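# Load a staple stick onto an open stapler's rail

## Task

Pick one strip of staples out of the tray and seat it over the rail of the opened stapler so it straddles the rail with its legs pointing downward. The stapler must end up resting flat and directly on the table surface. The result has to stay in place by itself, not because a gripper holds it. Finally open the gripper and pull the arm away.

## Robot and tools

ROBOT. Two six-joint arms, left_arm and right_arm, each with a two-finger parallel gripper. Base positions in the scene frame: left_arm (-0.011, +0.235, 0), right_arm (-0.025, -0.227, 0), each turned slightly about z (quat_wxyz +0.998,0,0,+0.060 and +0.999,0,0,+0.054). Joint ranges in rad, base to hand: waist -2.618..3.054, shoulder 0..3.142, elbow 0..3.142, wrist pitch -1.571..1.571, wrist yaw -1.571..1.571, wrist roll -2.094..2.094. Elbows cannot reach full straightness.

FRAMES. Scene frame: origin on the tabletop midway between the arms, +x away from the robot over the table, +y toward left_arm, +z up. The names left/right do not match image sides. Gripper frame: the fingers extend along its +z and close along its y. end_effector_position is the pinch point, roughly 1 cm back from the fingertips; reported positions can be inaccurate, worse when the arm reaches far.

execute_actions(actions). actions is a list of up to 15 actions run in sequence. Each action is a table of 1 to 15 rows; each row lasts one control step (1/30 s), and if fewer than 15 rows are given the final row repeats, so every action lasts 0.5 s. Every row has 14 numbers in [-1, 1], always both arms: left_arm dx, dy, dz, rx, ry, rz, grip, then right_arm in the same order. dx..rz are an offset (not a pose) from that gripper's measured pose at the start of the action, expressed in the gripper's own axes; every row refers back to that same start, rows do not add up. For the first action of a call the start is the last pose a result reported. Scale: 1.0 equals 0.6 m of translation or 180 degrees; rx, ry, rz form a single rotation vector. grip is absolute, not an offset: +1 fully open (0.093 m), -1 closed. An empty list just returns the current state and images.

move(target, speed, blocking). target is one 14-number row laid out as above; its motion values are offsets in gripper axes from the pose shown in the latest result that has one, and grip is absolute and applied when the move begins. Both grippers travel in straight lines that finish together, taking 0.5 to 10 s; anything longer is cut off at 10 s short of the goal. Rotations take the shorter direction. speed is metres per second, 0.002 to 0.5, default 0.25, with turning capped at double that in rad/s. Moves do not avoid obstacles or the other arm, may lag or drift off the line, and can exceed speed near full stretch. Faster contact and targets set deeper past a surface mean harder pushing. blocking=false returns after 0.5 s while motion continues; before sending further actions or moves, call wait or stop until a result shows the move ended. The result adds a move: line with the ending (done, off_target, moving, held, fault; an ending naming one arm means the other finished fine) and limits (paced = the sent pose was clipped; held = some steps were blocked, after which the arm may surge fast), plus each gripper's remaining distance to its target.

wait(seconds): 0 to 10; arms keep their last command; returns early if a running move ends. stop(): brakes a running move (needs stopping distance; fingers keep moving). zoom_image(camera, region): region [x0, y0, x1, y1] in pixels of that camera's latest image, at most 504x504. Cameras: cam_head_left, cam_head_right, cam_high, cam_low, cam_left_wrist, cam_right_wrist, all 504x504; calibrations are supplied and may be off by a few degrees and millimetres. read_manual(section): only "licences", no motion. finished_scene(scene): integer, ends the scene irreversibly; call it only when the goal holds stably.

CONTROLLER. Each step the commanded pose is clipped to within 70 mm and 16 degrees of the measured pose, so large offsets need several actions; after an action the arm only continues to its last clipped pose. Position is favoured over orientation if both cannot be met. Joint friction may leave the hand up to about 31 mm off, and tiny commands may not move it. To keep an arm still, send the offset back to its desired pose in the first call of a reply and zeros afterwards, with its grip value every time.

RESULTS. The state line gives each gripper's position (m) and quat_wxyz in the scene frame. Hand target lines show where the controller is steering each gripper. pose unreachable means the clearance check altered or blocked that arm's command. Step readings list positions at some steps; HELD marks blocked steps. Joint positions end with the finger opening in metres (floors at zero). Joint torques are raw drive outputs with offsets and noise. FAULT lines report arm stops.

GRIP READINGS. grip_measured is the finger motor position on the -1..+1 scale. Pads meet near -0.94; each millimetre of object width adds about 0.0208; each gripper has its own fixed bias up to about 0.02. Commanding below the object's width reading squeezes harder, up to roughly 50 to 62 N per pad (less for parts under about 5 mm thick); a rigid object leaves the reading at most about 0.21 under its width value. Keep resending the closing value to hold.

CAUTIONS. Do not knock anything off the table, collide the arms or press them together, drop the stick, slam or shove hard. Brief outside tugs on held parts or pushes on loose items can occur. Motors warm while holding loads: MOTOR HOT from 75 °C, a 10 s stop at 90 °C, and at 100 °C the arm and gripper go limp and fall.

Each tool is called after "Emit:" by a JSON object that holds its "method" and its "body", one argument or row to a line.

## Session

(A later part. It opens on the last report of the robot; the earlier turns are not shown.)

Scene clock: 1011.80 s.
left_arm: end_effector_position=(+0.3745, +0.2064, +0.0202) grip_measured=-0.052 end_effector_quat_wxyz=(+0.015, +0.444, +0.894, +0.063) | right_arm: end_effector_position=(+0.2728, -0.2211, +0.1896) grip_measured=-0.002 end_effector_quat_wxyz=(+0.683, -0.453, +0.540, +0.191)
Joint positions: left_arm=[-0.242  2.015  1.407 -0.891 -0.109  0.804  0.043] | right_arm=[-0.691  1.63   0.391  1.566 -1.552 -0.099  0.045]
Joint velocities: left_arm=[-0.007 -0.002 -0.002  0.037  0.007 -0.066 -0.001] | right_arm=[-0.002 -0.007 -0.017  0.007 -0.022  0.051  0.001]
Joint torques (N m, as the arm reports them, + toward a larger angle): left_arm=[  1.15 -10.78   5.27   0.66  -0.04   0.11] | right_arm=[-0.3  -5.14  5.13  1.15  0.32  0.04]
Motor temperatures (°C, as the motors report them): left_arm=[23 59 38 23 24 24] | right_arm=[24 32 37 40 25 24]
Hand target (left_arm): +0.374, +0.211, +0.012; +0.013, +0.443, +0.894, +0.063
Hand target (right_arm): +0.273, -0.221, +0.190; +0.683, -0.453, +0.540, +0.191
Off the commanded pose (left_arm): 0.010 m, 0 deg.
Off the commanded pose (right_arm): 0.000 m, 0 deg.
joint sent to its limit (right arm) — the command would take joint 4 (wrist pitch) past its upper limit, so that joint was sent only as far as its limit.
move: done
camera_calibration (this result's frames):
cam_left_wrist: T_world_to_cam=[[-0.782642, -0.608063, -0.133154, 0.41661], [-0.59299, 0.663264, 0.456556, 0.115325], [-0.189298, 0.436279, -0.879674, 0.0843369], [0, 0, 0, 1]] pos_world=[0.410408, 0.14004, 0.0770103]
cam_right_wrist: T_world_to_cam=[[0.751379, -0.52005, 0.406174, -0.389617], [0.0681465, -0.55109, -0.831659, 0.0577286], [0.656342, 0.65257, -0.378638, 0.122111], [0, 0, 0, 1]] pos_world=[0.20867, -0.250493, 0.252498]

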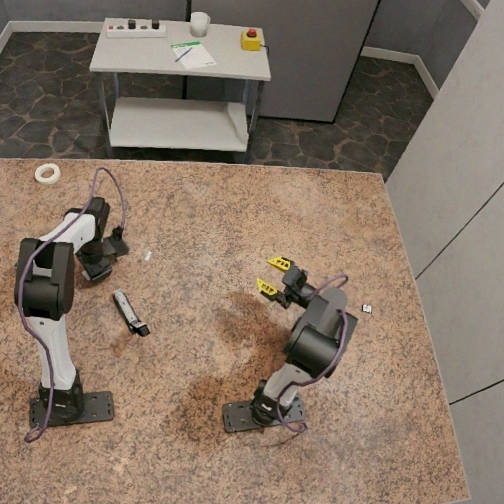

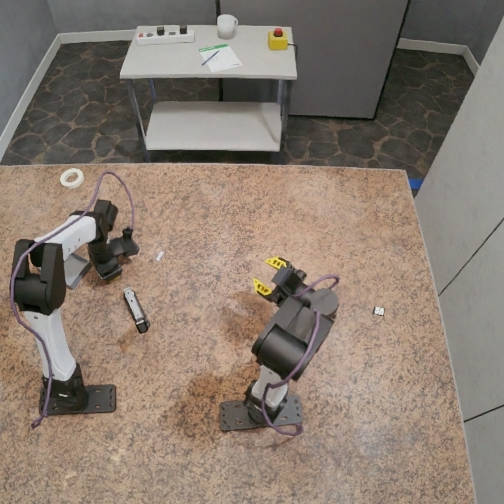

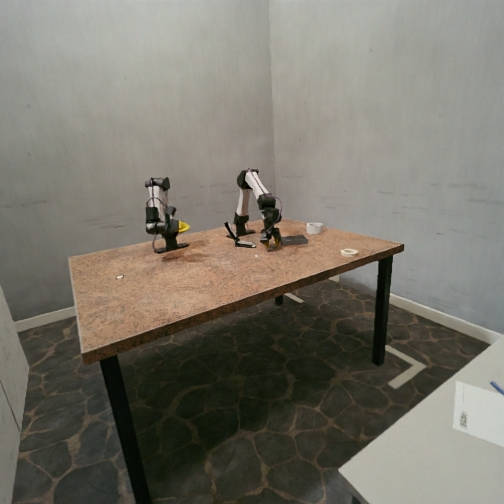

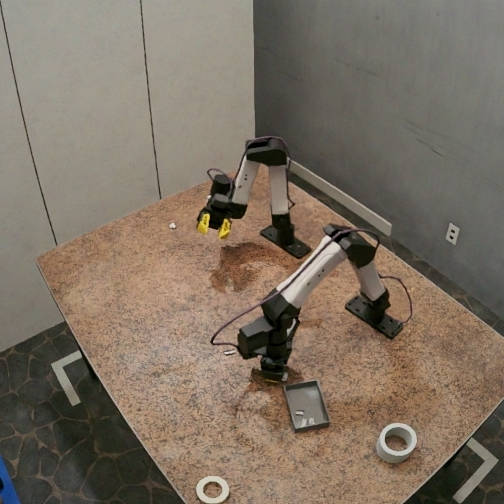

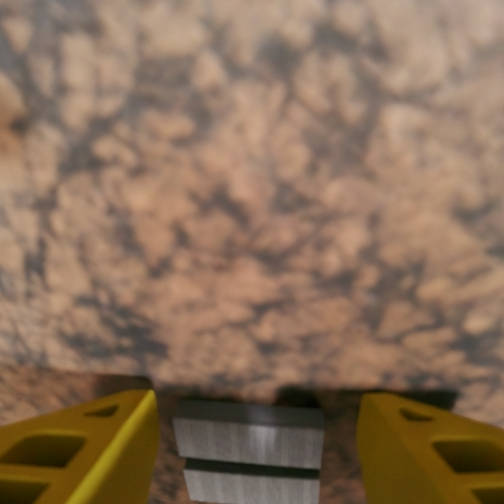

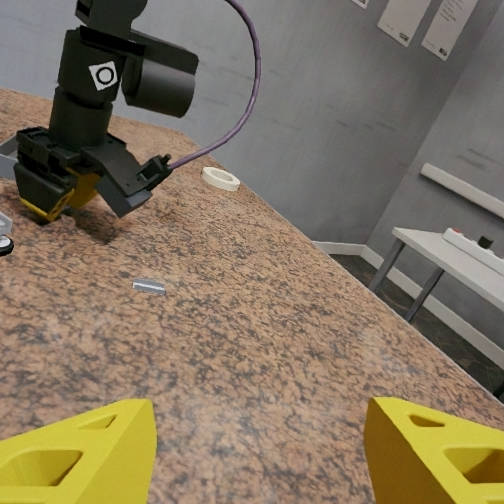

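Emit:
{"method": "execute_actions", "body": {
  "actions": [
    [[-0.03,0,-0.005,0,0,0,-0.05,0,0,0,0,0,0,0]],
    [[0,0,0,0,0,0,-0.05,0,0,0,0,0,0,0]]
  ]
}}

Scene clock: 1018.13 s.
left_arm: end_effector_position=(+0.3825, +0.1947, +0.0217) grip_measured=-0.052 end_effector_quat_wxyz=(+0.015, +0.446, +0.893, +0.063) | right_arm: end_effector_position=(+0.2728, -0.2211, +0.1896) grip_measured=-0.002 end_effector_quat_wxyz=(+0.683, -0.453, +0.540, +0.191)
Joint positions: left_arm=[-0.269  2.047  1.461 -0.916 -0.111  0.78   0.043] | right_arm=[-0.691  1.63   0.391  1.566 -1.552 -0.099  0.045]
Joint velocities: left_arm=[-0.012 -0.012  0.002 -0.022  0.022 -0.11  -0.   ] | right_arm=[-0.007 -0.007 -0.022  0.007 -0.081 -0.051  0.001]
Joint torques (N m, as the arm reports them, + toward a larger angle): left_arm=[  0.15 -12.46   7.03   0.43  -0.04   0.06] | right_arm=[-0.38 -5.14  5.06  1.16  0.29  0.06]
Motor temperatures (°C, as the motors report them): left_arm=[23 58 38 23 24 24] | right_arm=[24 32 37 40 25 24]
Hand target (left_arm): +0.382, +0.195, +0.022; +0.015, +0.446, +0.893, +0.063
Hand target (right_arm): +0.273, -0.221, +0.190; +0.683, -0.453, +0.540, +0.191
Off the commanded pose (left_arm): 0.000 m, 0 deg.
Off the commanded pose (right_arm): 0.000 m, 0 deg.
joint sent to its limit (right arm) — the command would take joint 4 (wrist pitch) past its upper limit, so that joint was sent only as far as its limit.
Step readings (end_effector_position; steps 1 to 15: 1st action; 16 to 30: 2nd action):
0: left_arm (+0.3745, +0.2064, +0.0202) | right_arm (+0.2728, -0.2211, +0.1896)
1: left_arm (+0.3748, +0.2056, +0.0210) | right_arm (+0.2728, -0.2211, +0.1896)
2: left_arm (+0.3773, +0.2038, +0.0215) | right_arm (+0.2728, -0.2211, +0.1896)
4: left_arm (+0.3826, +0.1986, +0.0219) | right_arm (+0.2728, -0.2211, +0.1896)
8: left_arm (+0.3840, +0.1944, +0.0220) | right_arm (+0.2728, -0.2211, +0.1896)
15: left_arm (+0.3825, +0.1947, +0.0217) | right_arm (+0.2728, -0.2211, +0.1896)
16: left_arm (+0.3825, +0.1947, +0.0217) | right_arm (+0.2728, -0.2211, +0.1896)
17: left_arm (+0.3825, +0.1947, +0.0217) | right_arm (+0.2728, -0.2211, +0.1896)
19: left_arm (+0.3825, +0.1947, +0.0217) | right_arm (+0.2728, -0.2211, +0.1896)
23: left_arm (+0.3825, +0.1947, +0.0217) | right_arm (+0.2728, -0.2211, +0.1896)
30: end_effector_position above
camera_calibration (this result's frames):
cam_left_wrist: T_world_to_cam=[[-0.784998, -0.60505, -0.133018, 0.416253], [-0.590483, 0.665835, 0.456063, 0.125693], [-0.187373, 0.436553, -0.879951, 0.0915396], [0, 0, 0, 1]] pos_world=[0.418129, 0.128202, 0.0785958]
cam_right_wrist: T_world_to_cam=[[0.751379, -0.52005, 0.406174, -0.389617], [0.0681465, -0.55109, -0.831659, 0.0577286], [0.656342, 0.65257, -0.378638, 0.122111], [0, 0, 0, 1]] pos_world=[0.20867, -0.250493, 0.252498]

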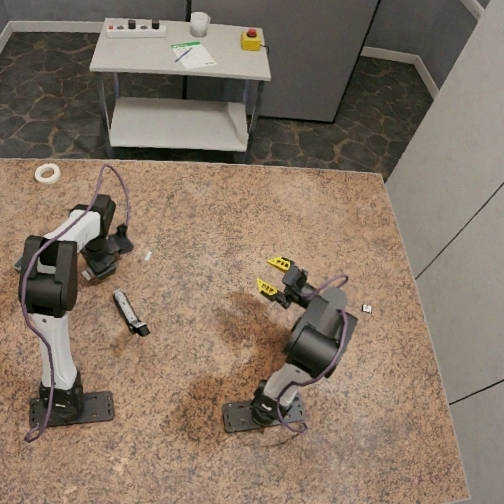

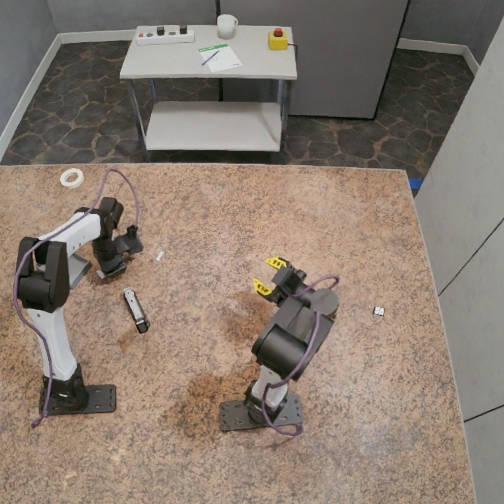

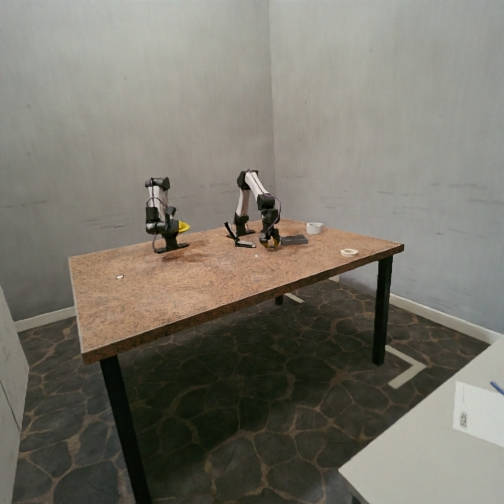

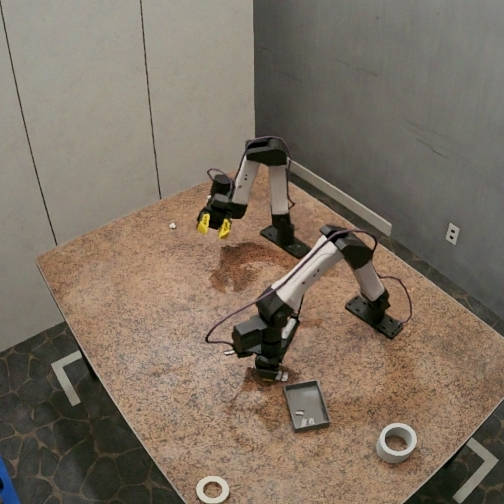

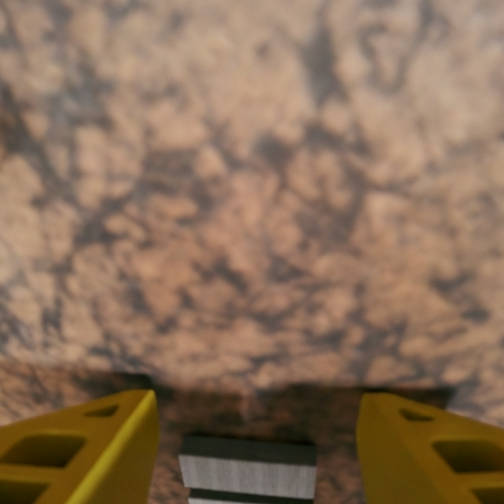

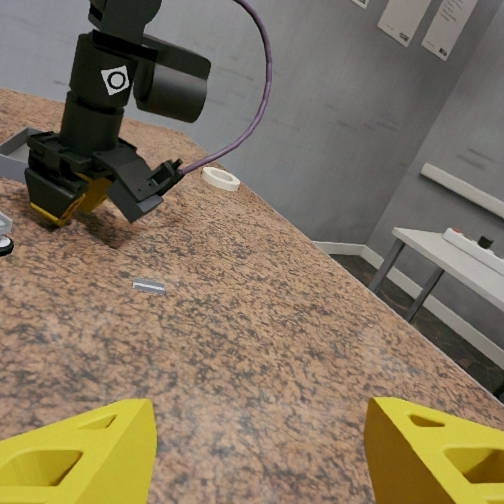

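Moved 14 mm; close and drag −gx.

Emit:
{"method": "execute_actions", "body": {
  "actions": [
    [[0,0,0,0,0,0,-0.48,0,0,0,0,0,0,0]],
    [[0,0,0,0,0,0,-0.48,0,0,0,0,0,0,0]],
    [[-0.06,0,-0.01,0,0,0,-0.48,0,0,0,0,0,0,0]],
    [[0,0,0,0,0,0,-0.48,0,0,0,0,0,0,0]]
  ]
}}

Scene clock: 1027.70 s.
left_arm: end_effector_position=(+0.4013, +0.1651, +0.0255) grip_measured=-0.478 end_effector_quat_wxyz=(+0.017, +0.451, +0.890, +0.063) | right_arm: end_effector_position=(+0.2728, -0.2211, +0.1896) grip_measured=-0.002 end_effector_quat_wxyz=(+0.683, -0.453, +0.540, +0.191)
Joint positions: left_arm=[-0.333  2.129  1.603 -0.98  -0.113  0.728  0.022] | right_arm=[-0.691  1.63   0.391  1.566 -1.552 -0.099  0.045]
Joint velocities: left_arm=[ 0.002 -0.012 -0.007  0.051 -0.022 -0.007 -0.   ] | right_arm=[-0.002 -0.002  0.007 -0.081 -0.007 -0.022 -0.001]
Joint torques (N m, as the arm reports them, + toward a larger angle): left_arm=[  0.15 -13.26   7.12   0.41  -0.03   0.07] | right_arm=[-0.4  -5.03  5.09  1.16  0.28  0.06]
Motor temperatures (°C, as the motors report them): left_arm=[23 59 37 23 24 23] | right_arm=[24 32 37 40 25 24]
Hand target (left_arm): +0.401, +0.165, +0.026; +0.017, +0.451, +0.890, +0.063
Hand target (right_arm): +0.273, -0.221, +0.190; +0.683, -0.453, +0.540, +0.191
Off the commanded pose (left_arm): 0.000 m, 0 deg.
Off the commanded pose (right_arm): 0.000 m, 0 deg.
joint sent to its limit (right arm) — the command would take joint 4 (wrist pitch) past its upper limit, so that joint was sent only as far as its limit.
Step readings (end_effector_position; steps 1 to 15: 1st action; 16 to 30: 2nd action; 31 to 45: 3rd action; 46 to 60: 4th action):
0: left_arm (+0.3825, +0.1947, +0.0217) | right_arm (+0.2728, -0.2211, +0.1896)
1: left_arm (+0.3825, +0.1947, +0.0217) | right_arm (+0.2728, -0.2211, +0.1896)
2: left_arm (+0.3825, +0.1947, +0.0217) | right_arm (+0.2728, -0.2211, +0.1896)
4: left_arm (+0.3825, +0.1947, +0.0217) | right_arm (+0.2728, -0.2211, +0.1896)
8: left_arm (+0.3825, +0.1947, +0.0217) | right_arm (+0.2728, -0.2211, +0.1896)
15: left_arm (+0.3825, +0.1947, +0.0217) | right_arm (+0.2728, -0.2211, +0.1896)
16: left_arm (+0.3825, +0.1947, +0.0217) | right_arm (+0.2728, -0.2211, +0.1896)
17: left_arm (+0.3825, +0.1947, +0.0217) | right_arm (+0.2728, -0.2211, +0.1896)
19: left_arm (+0.3825, +0.1947, +0.0217) | right_arm (+0.2728, -0.2211, +0.1896)
23: left_arm (+0.3825, +0.1947, +0.0217) | right_arm (+0.2728, -0.2211, +0.1896)
30: left_arm (+0.3825, +0.1947, +0.0217) | right_arm (+0.2728, -0.2211, +0.1896)
31: left_arm (+0.3831, +0.1930, +0.0227) | right_arm (+0.2728, -0.2211, +0.1896)
32: left_arm (+0.3883, +0.1887, +0.0237) | right_arm (+0.2728, -0.2211, +0.1896)
34: left_arm (+0.4010, +0.1760, +0.0252) | right_arm (+0.2728, -0.2211, +0.1896)
38: left_arm (+0.4056, +0.1642, +0.0263) | right_arm (+0.2728, -0.2211, +0.1896)
45: left_arm (+0.4013, +0.1651, +0.0255) | right_arm (+0.2728, -0.2211, +0.1896)
46: left_arm (+0.4013, +0.1651, +0.0255) | right_arm (+0.2728, -0.2211, +0.1896)
47: left_arm (+0.4013, +0.1651, +0.0255) | right_arm (+0.2728, -0.2211, +0.1896)
49: left_arm (+0.4013, +0.1651, +0.0255) | right_arm (+0.2728, -0.2211, +0.1896)
53: left_arm (+0.4013, +0.1651, +0.0255) | right_arm (+0.2728, -0.2211, +0.1896)
60: end_effector_position above
camera_calibration (this result's frames):
cam_left_wrist: T_world_to_cam=[[-0.792216, -0.595406, -0.133736, 0.414939], [-0.583071, 0.673877, 0.453782, 0.150473], [-0.180063, 0.437471, -0.88102, 0.108219], [0, 0, 0, 1]] pos_world=[0.435944, 0.0983145, 0.0825537]
cam_right_wrist: T_world_to_cam=[[0.751379, -0.52005, 0.406174, -0.389617], [0.0681465, -0.55109, -0.831659, 0.0577286], [0.656342, 0.65257, -0.378638, 0.122111], [0, 0, 0, 1]] pos_world=[0.20867, -0.250493, 0.252498]

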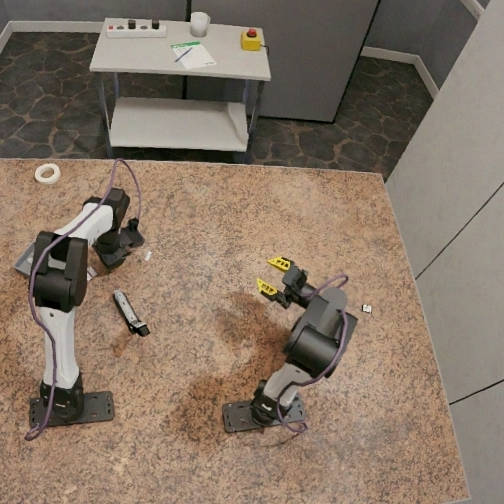

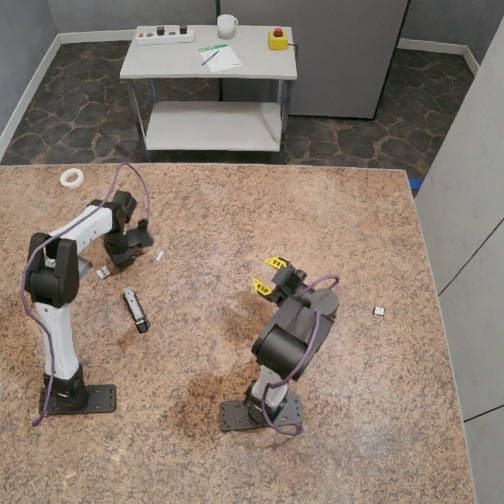

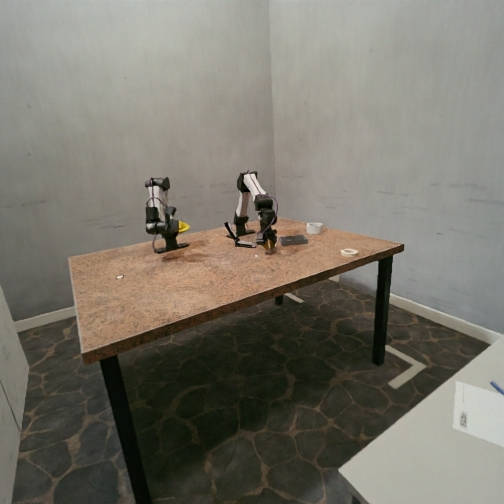

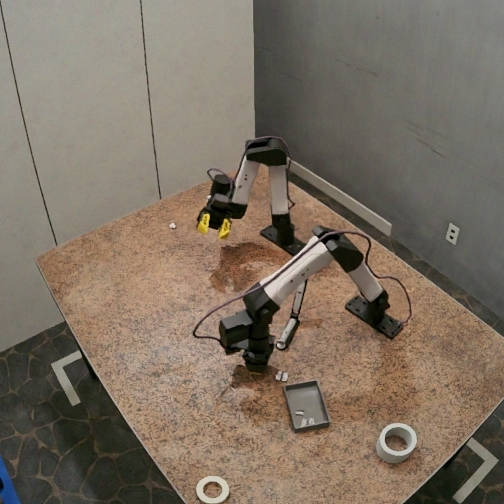

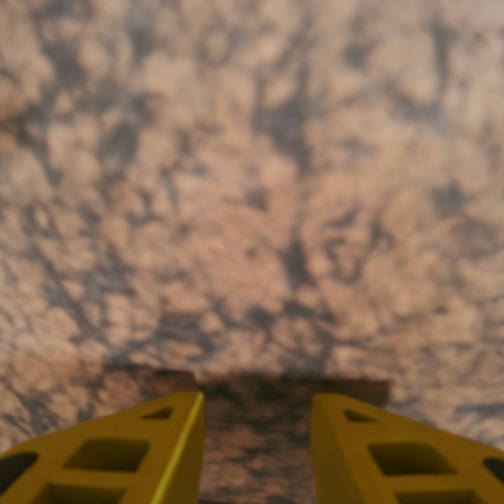

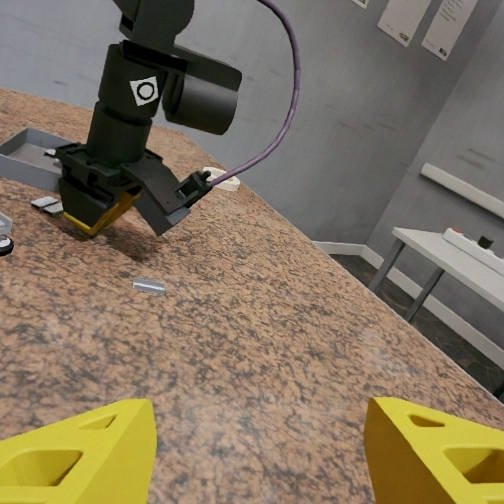

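Emit:
{"method": "move", "body": {
  "target": [0.0,0,-0.04,0,0,0,-0.05,0,0,0,0,0,0,0],
  "speed": 0.1
}}

Emit:
{"method": "move", "body": {
  "target": [0.066,0.006,0,0,0,0,-0.05,0,0,0,0,0,0,0],
  "speed": 0.05
}}

Emit:
{"method": "move", "body": {
  "target": [0,0,0.05,0,0,0,-0.05,0,0,0,0,0,0,0],
  "speed": 0.04
}}

Scene clock: 1040.17 s.
left_arm: end_effector_position=(+0.3966, +0.1661, +0.0408) grip_measured=-0.052 end_effector_quat_wxyz=(+0.008, +0.452, +0.890, +0.060) | right_arm: end_effector_position=(+0.2728, -0.2211, +0.1896) grip_measured=-0.002 end_effector_quat_wxyz=(+0.683, -0.453, +0.540, +0.191)
Joint positions: left_arm=[-0.333  2.112  1.64  -1.052 -0.113  0.728  0.043] | right_arm=[-0.691  1.63   0.391  1.566 -1.552 -0.099  0.045]
Joint velocities: left_arm=[-0.012 -0.007 -0.007  0.007  0.066  0.022 -0.   ] | right_arm=[ 0.007 -0.012 -0.007  0.037 -0.022  0.007 -0.001]
Joint torques (N m, as the arm reports them, + toward a larger angle): left_arm=[ -0.46 -14.32   8.57   0.32  -0.03  -0.03] | right_arm=[-0.44 -5.03  5.11  1.18  0.31  0.05]
Motor temperatures (°C, as the motors report them): left_arm=[23 60 37 23 24 23] | right_arm=[24 31 37 39 25 24]
Hand target (left_arm): +0.399, +0.163, +0.049; +0.017, +0.451, +0.890, +0.063
Hand target (right_arm): +0.273, -0.221, +0.190; +0.683, -0.453, +0.540, +0.191
Off the commanded pose (left_arm): 0.010 m, 1 deg.
Off the commanded pose (right_arm): 0.000 m, 0 deg.
joint sent to its limit (right arm) — the command would take joint 4 (wrist pitch) past its upper limit, so that joint was sent only as far as its limit.
move: done
camera_calibration (this result's frames):
cam_left_wrist: T_world_to_cam=[[-0.794503, -0.594909, -0.121858, 0.414205], [-0.574835, 0.672085, 0.466761, 0.136636], [-0.195781, 0.440891, -0.875948, 0.125807], [0, 0, 0, 1]] pos_world=[0.432261, 0.0991158, 0.096898]
cam_right_wrist: T_world_to_cam=[[0.751379, -0.52005, 0.406174, -0.389617], [0.0681465, -0.55109, -0.831659, 0.0577286], [0.656342, 0.65257, -0.378638, 0.122111], [0, 0, 0, 1]] pos_world=[0.20867, -0.250493, 0.252498]

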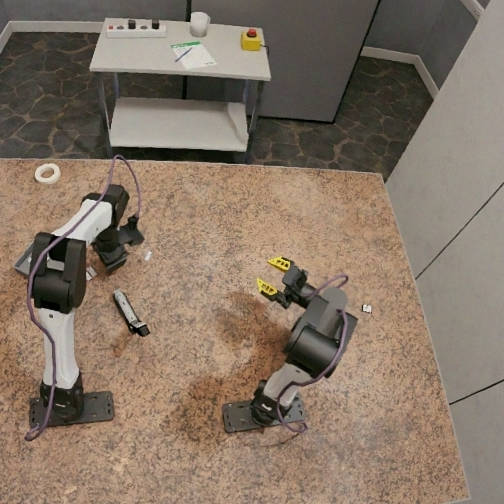

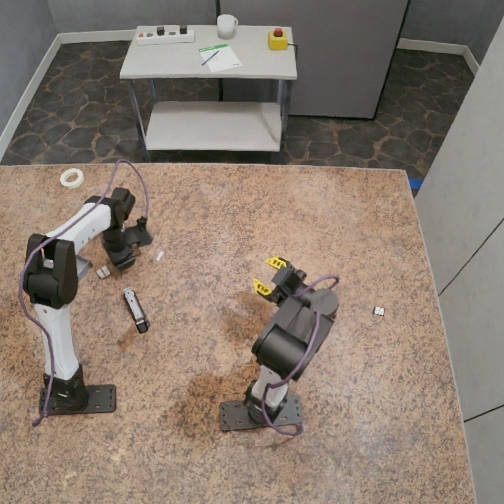

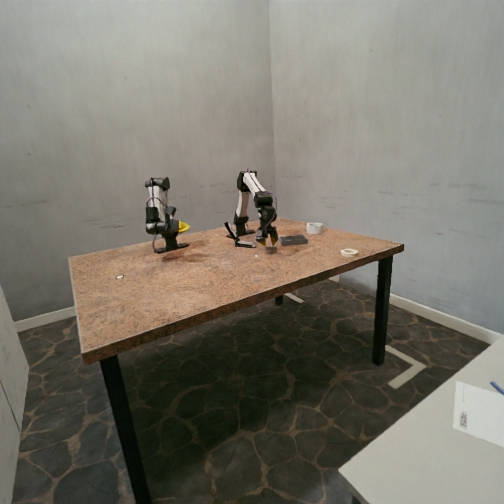

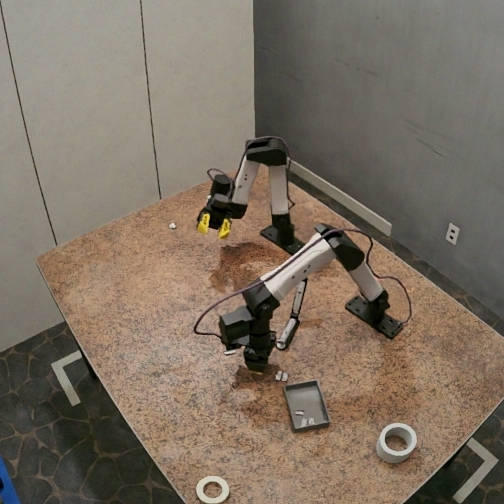

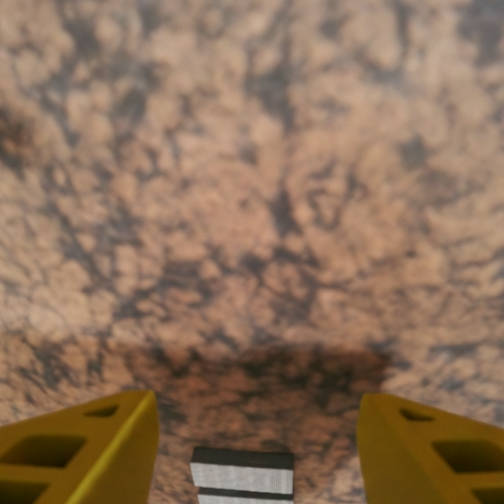

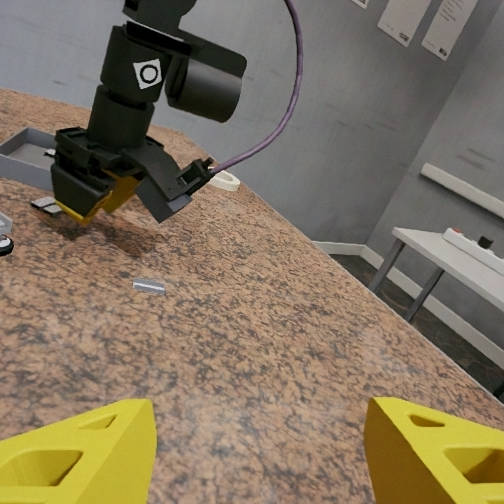

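Scene clock: 1041.27 s.
left_arm: end_effector_position=(+0.3767, +0.1971, +0.0413) grip_measured=-0.052 end_effector_quat_wxyz=(+0.002, +0.451, +0.890, +0.060) | right_arm: end_effector_position=(+0.2728, -0.2211, +0.1896) grip_measured=-0.002 end_effector_quat_wxyz=(+0.683, -0.453, +0.540, +0.191)
Joint positions: left_arm=[-0.266  2.025  1.511 -1.014 -0.113  0.793  0.043] | right_arm=[-0.691  1.63   0.391  1.566 -1.552 -0.099  0.045]
Joint velocities: left_arm=[-0.002 -0.002 -0.007  0.007 -0.037  0.007 -0.001] | right_arm=[-0.012  0.002 -0.012 -0.051  0.022 -0.022  0.001]
Joint torques (N m, as the arm reports them, + toward a larger angle): left_arm=[  0.93 -13.79   5.69   0.47  -0.03   0.15] | right_arm=[-0.28 -5.06  5.    1.14  0.28  0.02]
Motor temperatures (°C, as the motors report them): left_arm=[23 60 37 23 24 23] | right_arm=[24 31 37 39 25 24]
Hand target (left_arm): +0.377, +0.201, +0.043; +0.008, +0.452, +0.890, +0.061
Hand target (right_arm): +0.273, -0.221, +0.190; +0.683, -0.453, +0.540, +0.191
Off the commanded pose (left_arm): 0.003 m, 1 deg.
Off the commanded pose (right_arm): 0.000 m, 0 deg.
joint sent to its limit (right arm) — the command would take joint 4 (wrist pitch) past its upper limit, so that joint was sent only as far as its limit.
move: done
camera_calibration (this result's frames):
cam_left_wrist: T_world_to_cam=[[-0.794184, -0.596515, -0.115936, 0.416862], [-0.57142, 0.668166, 0.47648, 0.103231], [-0.206763, 0.444661, -0.871508, 0.111925], [0, 0, 0, 1]] pos_world=[0.413195, 0.12992, 0.0966851]
cam_right_wrist: T_world_to_cam=[[0.751379, -0.52005, 0.406174, -0.389617], [0.0681465, -0.55109, -0.831659, 0.0577286], [0.656342, 0.65257, -0.378638, 0.122111], [0, 0, 0, 1]] pos_world=[0.20867, -0.250493, 0.252498]

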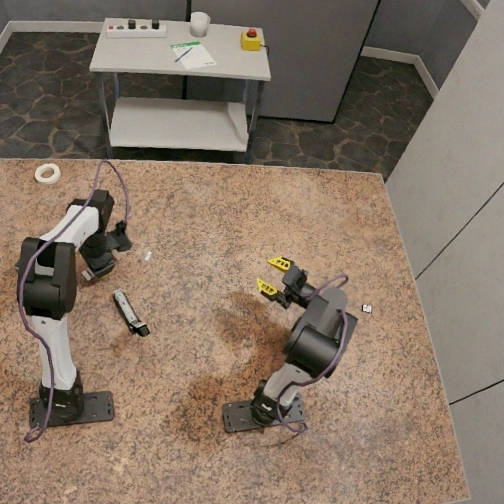

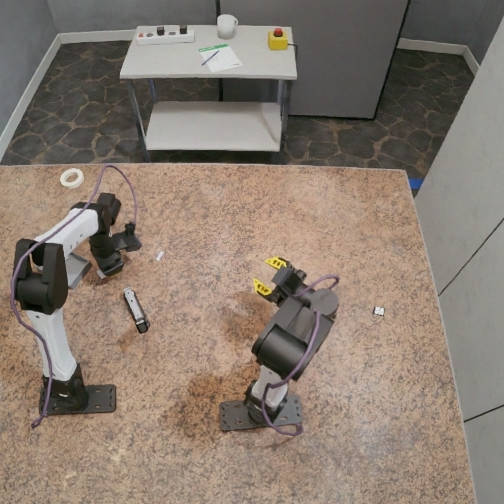

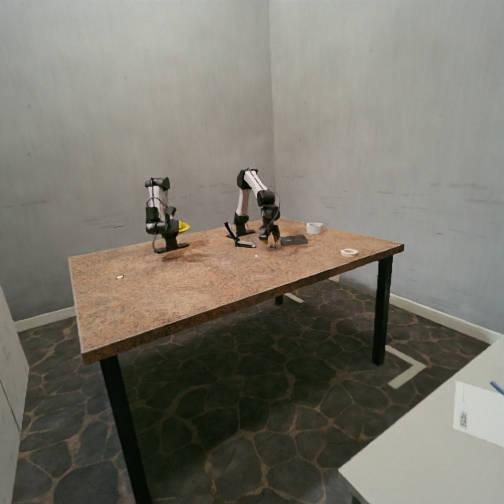

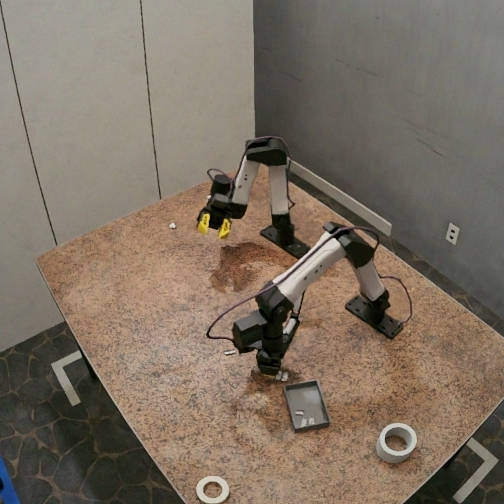

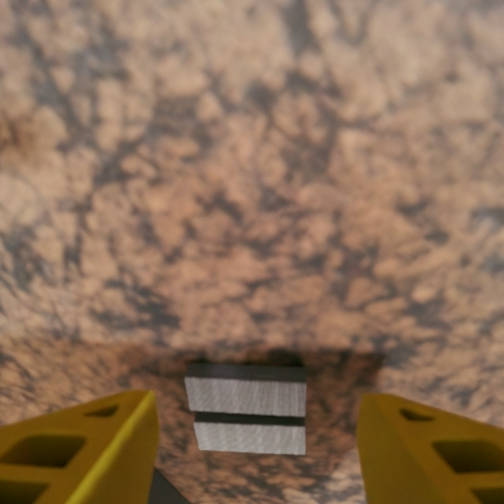

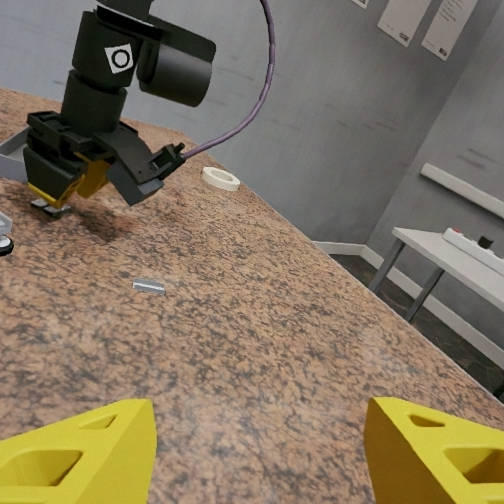

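Scene clock: 1042.23 s.
left_arm: end_effector_position=(+0.3780, +0.1969, +0.0199) grip_measured=-0.052 end_effector_quat_wxyz=(+0.003, +0.451, +0.890, +0.060) | right_arm: end_effector_position=(+0.2728, -0.2211, +0.1896) grip_measured=-0.002 end_effector_quat_wxyz=(+0.683, -0.453, +0.540, +0.191)
Joint positions: left_arm=[-0.266  2.053  1.464 -0.937 -0.113  0.793  0.043] | right_arm=[-0.691  1.63   0.391  1.566 -1.552 -0.099  0.045]
Joint velocities: left_arm=[ 0.007 -0.002  0.007 -0.037  0.007  0.051  0.   ] | right_arm=[-0.012  0.007  0.002  0.081 -0.022 -0.066  0.   ]
Joint torques (N m, as the arm reports them, + toward a larger angle): left_arm=[  0.94 -11.22   5.33   0.63  -0.01   0.11] | right_arm=[-0.23 -5.18  5.12  1.13  0.29  0.05]
Motor temperatures (°C, as the motors report them): left_arm=[23 60 37 23 24 23] | right_arm=[24 31 37 39 25 24]
Hand target (left_arm): +0.378, +0.200, +0.011; +0.002, +0.451, +0.891, +0.060
Hand target (right_arm): +0.273, -0.221, +0.190; +0.683, -0.453, +0.540, +0.191
Off the commanded pose (left_arm): 0.009 m, 0 deg.
Off the commanded pose (right_arm): 0.000 m, 0 deg.
joint sent to its limit (right arm) — the command would take joint 4 (wrist pitch) past its upper limit, so that joint was sent only as far as its limit.
move: done
camera_calibration (this result's frames):
cam_left_wrist: T_world_to_cam=[[-0.794194, -0.596245, -0.117249, 0.415264], [-0.572046, 0.668505, 0.475252, 0.114474], [-0.204985, 0.444515, -0.872002, 0.0930051], [0, 0, 0, 1]] pos_world=[0.414349, 0.129731, 0.0753862]
cam_right_wrist: T_world_to_cam=[[0.751379, -0.52005, 0.406174, -0.389617], [0.0681465, -0.55109, -0.831659, 0.0577286], [0.656342, 0.65257, -0.378638, 0.122111], [0, 0, 0, 1]] pos_world=[0.20867, -0.250493, 0.252498]

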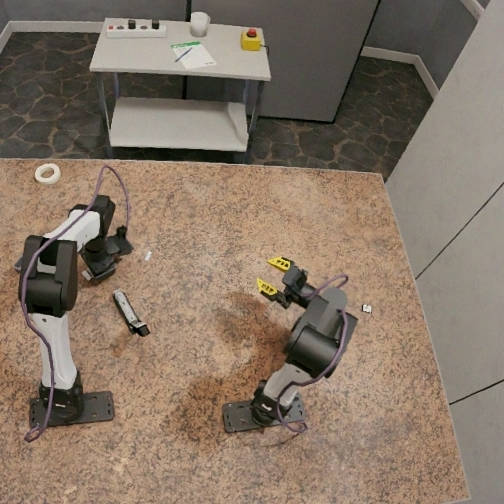

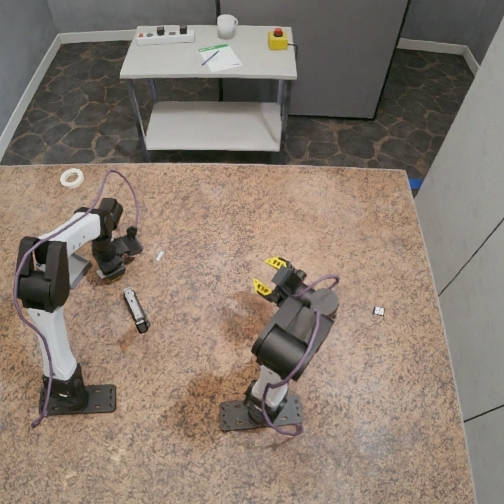

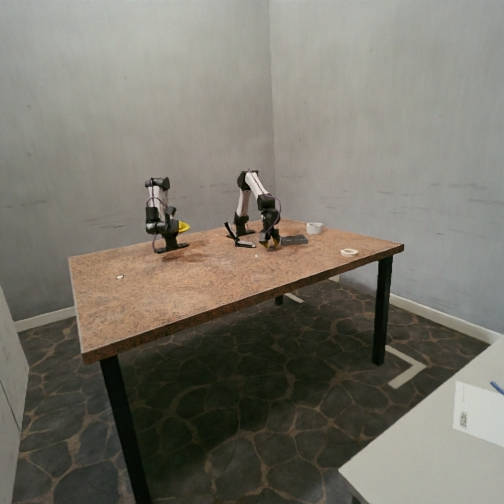

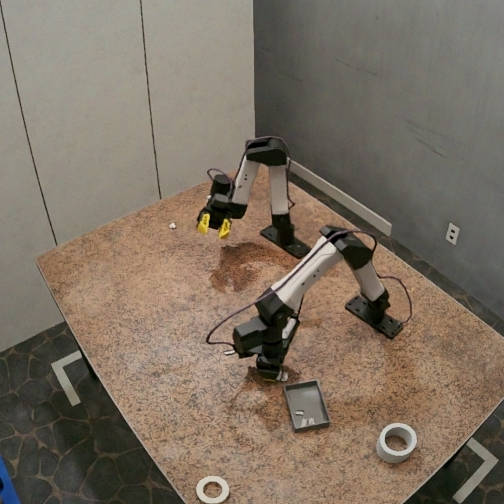

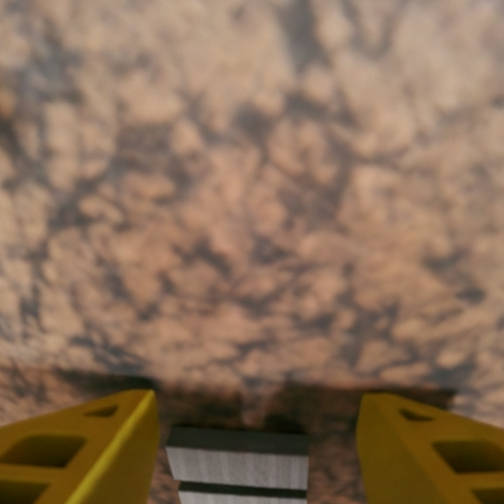

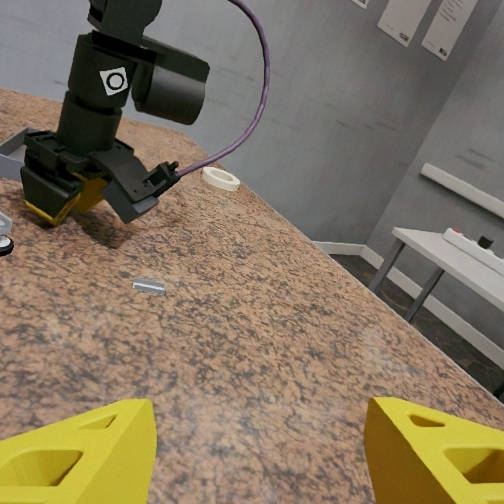

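Emit:
{"method": "execute_actions", "body": {
  "actions": [
    [[0.013,0,-0.004,0,0,0,-0.05,0,0,0,0,0,0,0]],
    [[0,0,0,0,0,0,-0.48,0,0,0,0,0,0,0]],
    [[0,0,0,0,0,0,-0.48,0,0,0,0,0,0,0]],
    [[-0.05,0,-0.012,0,0,0,-0.48,0,0,0,0,0,0,0]],
    [[0,0,-0.09,0,0,0,-0.48,0,0,0,0,0,0,0]]
  ]
}}

Scene clock: 1053.13 s.
left_arm: end_effector_position=(+0.3908, +0.1715, +0.0793) grip_measured=-0.478 end_effector_quat_wxyz=(+0.011, +0.456, +0.888, +0.062) | right_arm: end_effector_position=(+0.2728, -0.2211, +0.1896) grip_measured=-0.002 end_effector_quat_wxyz=(+0.683, -0.453, +0.540, +0.191)
Joint positions: left_arm=[-0.324  2.052  1.704 -1.168 -0.114  0.748  0.022] | right_arm=[-0.691  1.63   0.391  1.566 -1.552 -0.099  0.045]
Joint velocities: left_arm=[-0.007  0.002  0.002 -0.066  0.037  0.007 -0.001] | right_arm=[ 0.002 -0.007  0.017 -0.022 -0.037  0.066 -0.   ]
Joint torques (N m, as the arm reports them, + toward a larger angle): left_arm=[ -0.8  -12.27   8.13   0.34  -0.05  -0.02] | right_arm=[-0.3  -5.09  5.13  1.17  0.32  0.07]
Motor temperatures (°C, as the motors report them): left_arm=[23 59 37 23 24 23] | right_arm=[24 31 37 39 25 24]
Hand target (left_arm): +0.388, +0.167, +0.079; +0.005, +0.457, +0.887, +0.061
Hand target (right_arm): +0.273, -0.221, +0.190; +0.683, -0.453, +0.540, +0.191
Off the commanded pose (left_arm): 0.005 m, 1 deg.
Off the commanded pose (right_arm): 0.000 m, 0 deg.
joint sent to its limit (right arm) — the command would take joint 4 (wrist pitch) past its upper limit, so that joint was sent only as far as its limit.
Step readings (end_effector_position; steps 1 to 15: 1st action; 16 to 30: 2nd action; 31 to 45: 3rd action; 46 to 60: 4th action; 61 to 75: 5th action):
0: left_arm (+0.3780, +0.1969, +0.0199) | right_arm (+0.2728, -0.2211, +0.1896)
1: left_arm (+0.3778, +0.1970, +0.0204) | right_arm (+0.2728, -0.2211, +0.1896)
2: left_arm (+0.3774, +0.1970, +0.0208) | right_arm (+0.2728, -0.2211, +0.1896)
4: left_arm (+0.3765, +0.1971, +0.0212) | right_arm (+0.2728, -0.2211, +0.1896)
8: left_arm (+0.3759, +0.1972, +0.0210) | right_arm (+0.2728, -0.2211, +0.1896)
15: left_arm (+0.3758, +0.1972, +0.0209) | right_arm (+0.2728, -0.2211, +0.1896)
16: left_arm (+0.3758, +0.1972, +0.0209) | right_arm (+0.2728, -0.2211, +0.1896)
17: left_arm (+0.3758, +0.1972, +0.0209) | right_arm (+0.2728, -0.2211, +0.1896)
19: left_arm (+0.3758, +0.1972, +0.0209) | right_arm (+0.2728, -0.2211, +0.1896)
23: left_arm (+0.3758, +0.1972, +0.0209) | right_arm (+0.2728, -0.2211, +0.1896)
30: left_arm (+0.3758, +0.1972, +0.0209) | right_arm (+0.2728, -0.2211, +0.1896)
31: left_arm (+0.3758, +0.1972, +0.0209) | right_arm (+0.2728, -0.2211, +0.1896)
32: left_arm (+0.3758, +0.1972, +0.0209) | right_arm (+0.2728, -0.2211, +0.1896)
34: left_arm (+0.3758, +0.1972, +0.0209) | right_arm (+0.2728, -0.2211, +0.1896)
38: left_arm (+0.3758, +0.1972, +0.0209) | right_arm (+0.2728, -0.2211, +0.1896)
45: left_arm (+0.3758, +0.1972, +0.0209) | right_arm (+0.2728, -0.2211, +0.1896)
46: left_arm (+0.3763, +0.1959, +0.0218) | right_arm (+0.2728, -0.2211, +0.1896)
47: left_arm (+0.3805, +0.1924, +0.0230) | right_arm (+0.2728, -0.2211, +0.1896)
49: left_arm (+0.3911, +0.1819, +0.0248) | right_arm (+0.2728, -0.2211, +0.1896)
53: left_arm (+0.3948, +0.1725, +0.0264) | right_arm (+0.2728, -0.2211, +0.1896)
60: left_arm (+0.3911, +0.1733, +0.0256) | right_arm (+0.2728, -0.2211, +0.1896)
61: left_arm (+0.3900, +0.1735, +0.0298) | right_arm (+0.2728, -0.2211, +0.1896)
62: left_arm (+0.3887, +0.1738, +0.0356) | right_arm (+0.2728, -0.2211, +0.1896)
64: left_arm (+0.3924, +0.1726, +0.0538) | right_arm (+0.2728, -0.2211, +0.1896)
68: left_arm (+0.3985, +0.1700, +0.0789) | right_arm (+0.2728, -0.2211, +0.1896)
75: end_effector_position above
camera_calibration (this result's frames):
cam_left_wrist: T_world_to_cam=[[-0.799728, -0.586715, -0.12728, 0.418539], [-0.570751, 0.677242, 0.464313, 0.109471], [-0.18622, 0.443969, -0.876478, 0.151843], [0, 0, 0, 1]] pos_world=[0.425474, 0.104011, 0.13553]
cam_right_wrist: T_world_to_cam=[[0.751379, -0.52005, 0.406174, -0.389617], [0.0681465, -0.55109, -0.831659, 0.0577286], [0.656342, 0.65257, -0.378638, 0.122111], [0, 0, 0, 1]] pos_world=[0.20867, -0.250493, 0.252498]

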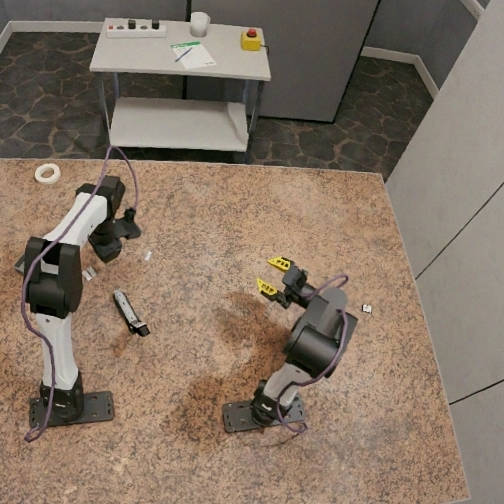

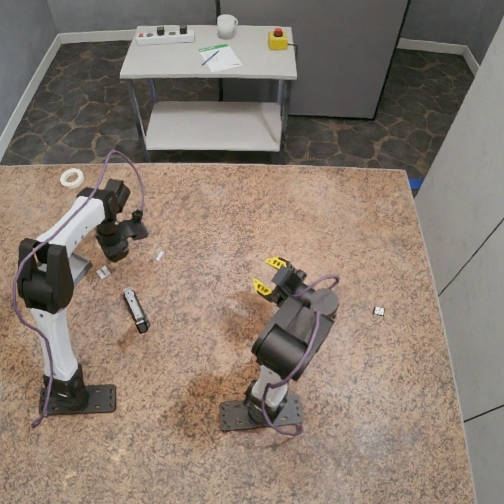

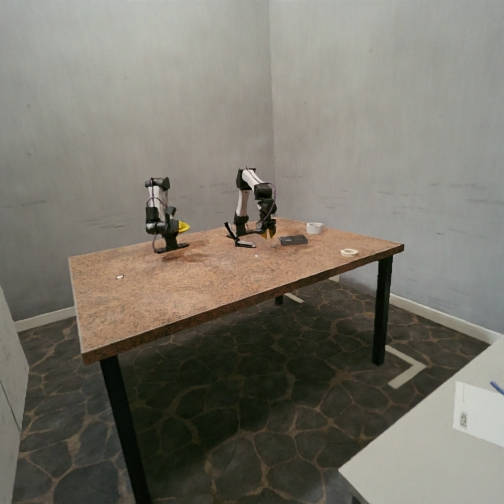

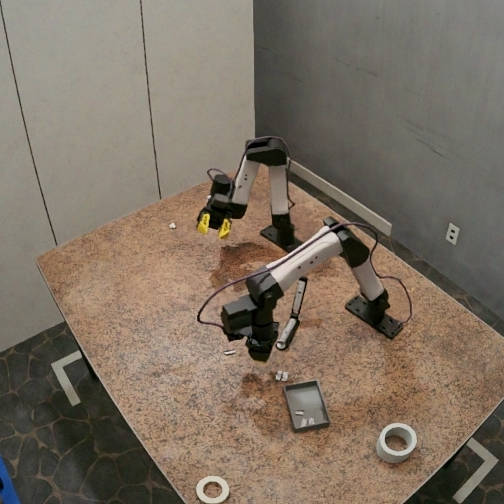

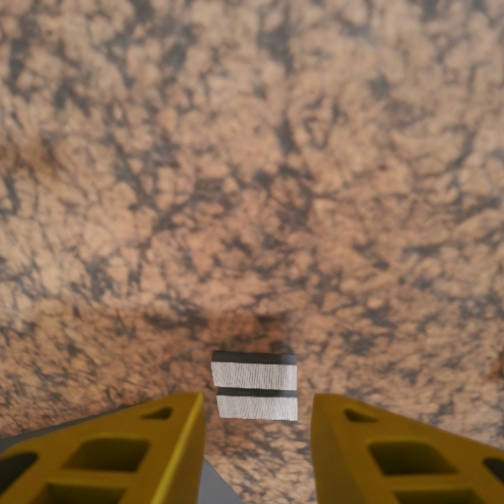

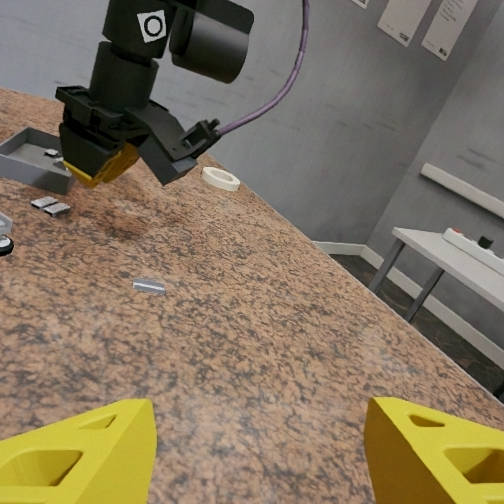

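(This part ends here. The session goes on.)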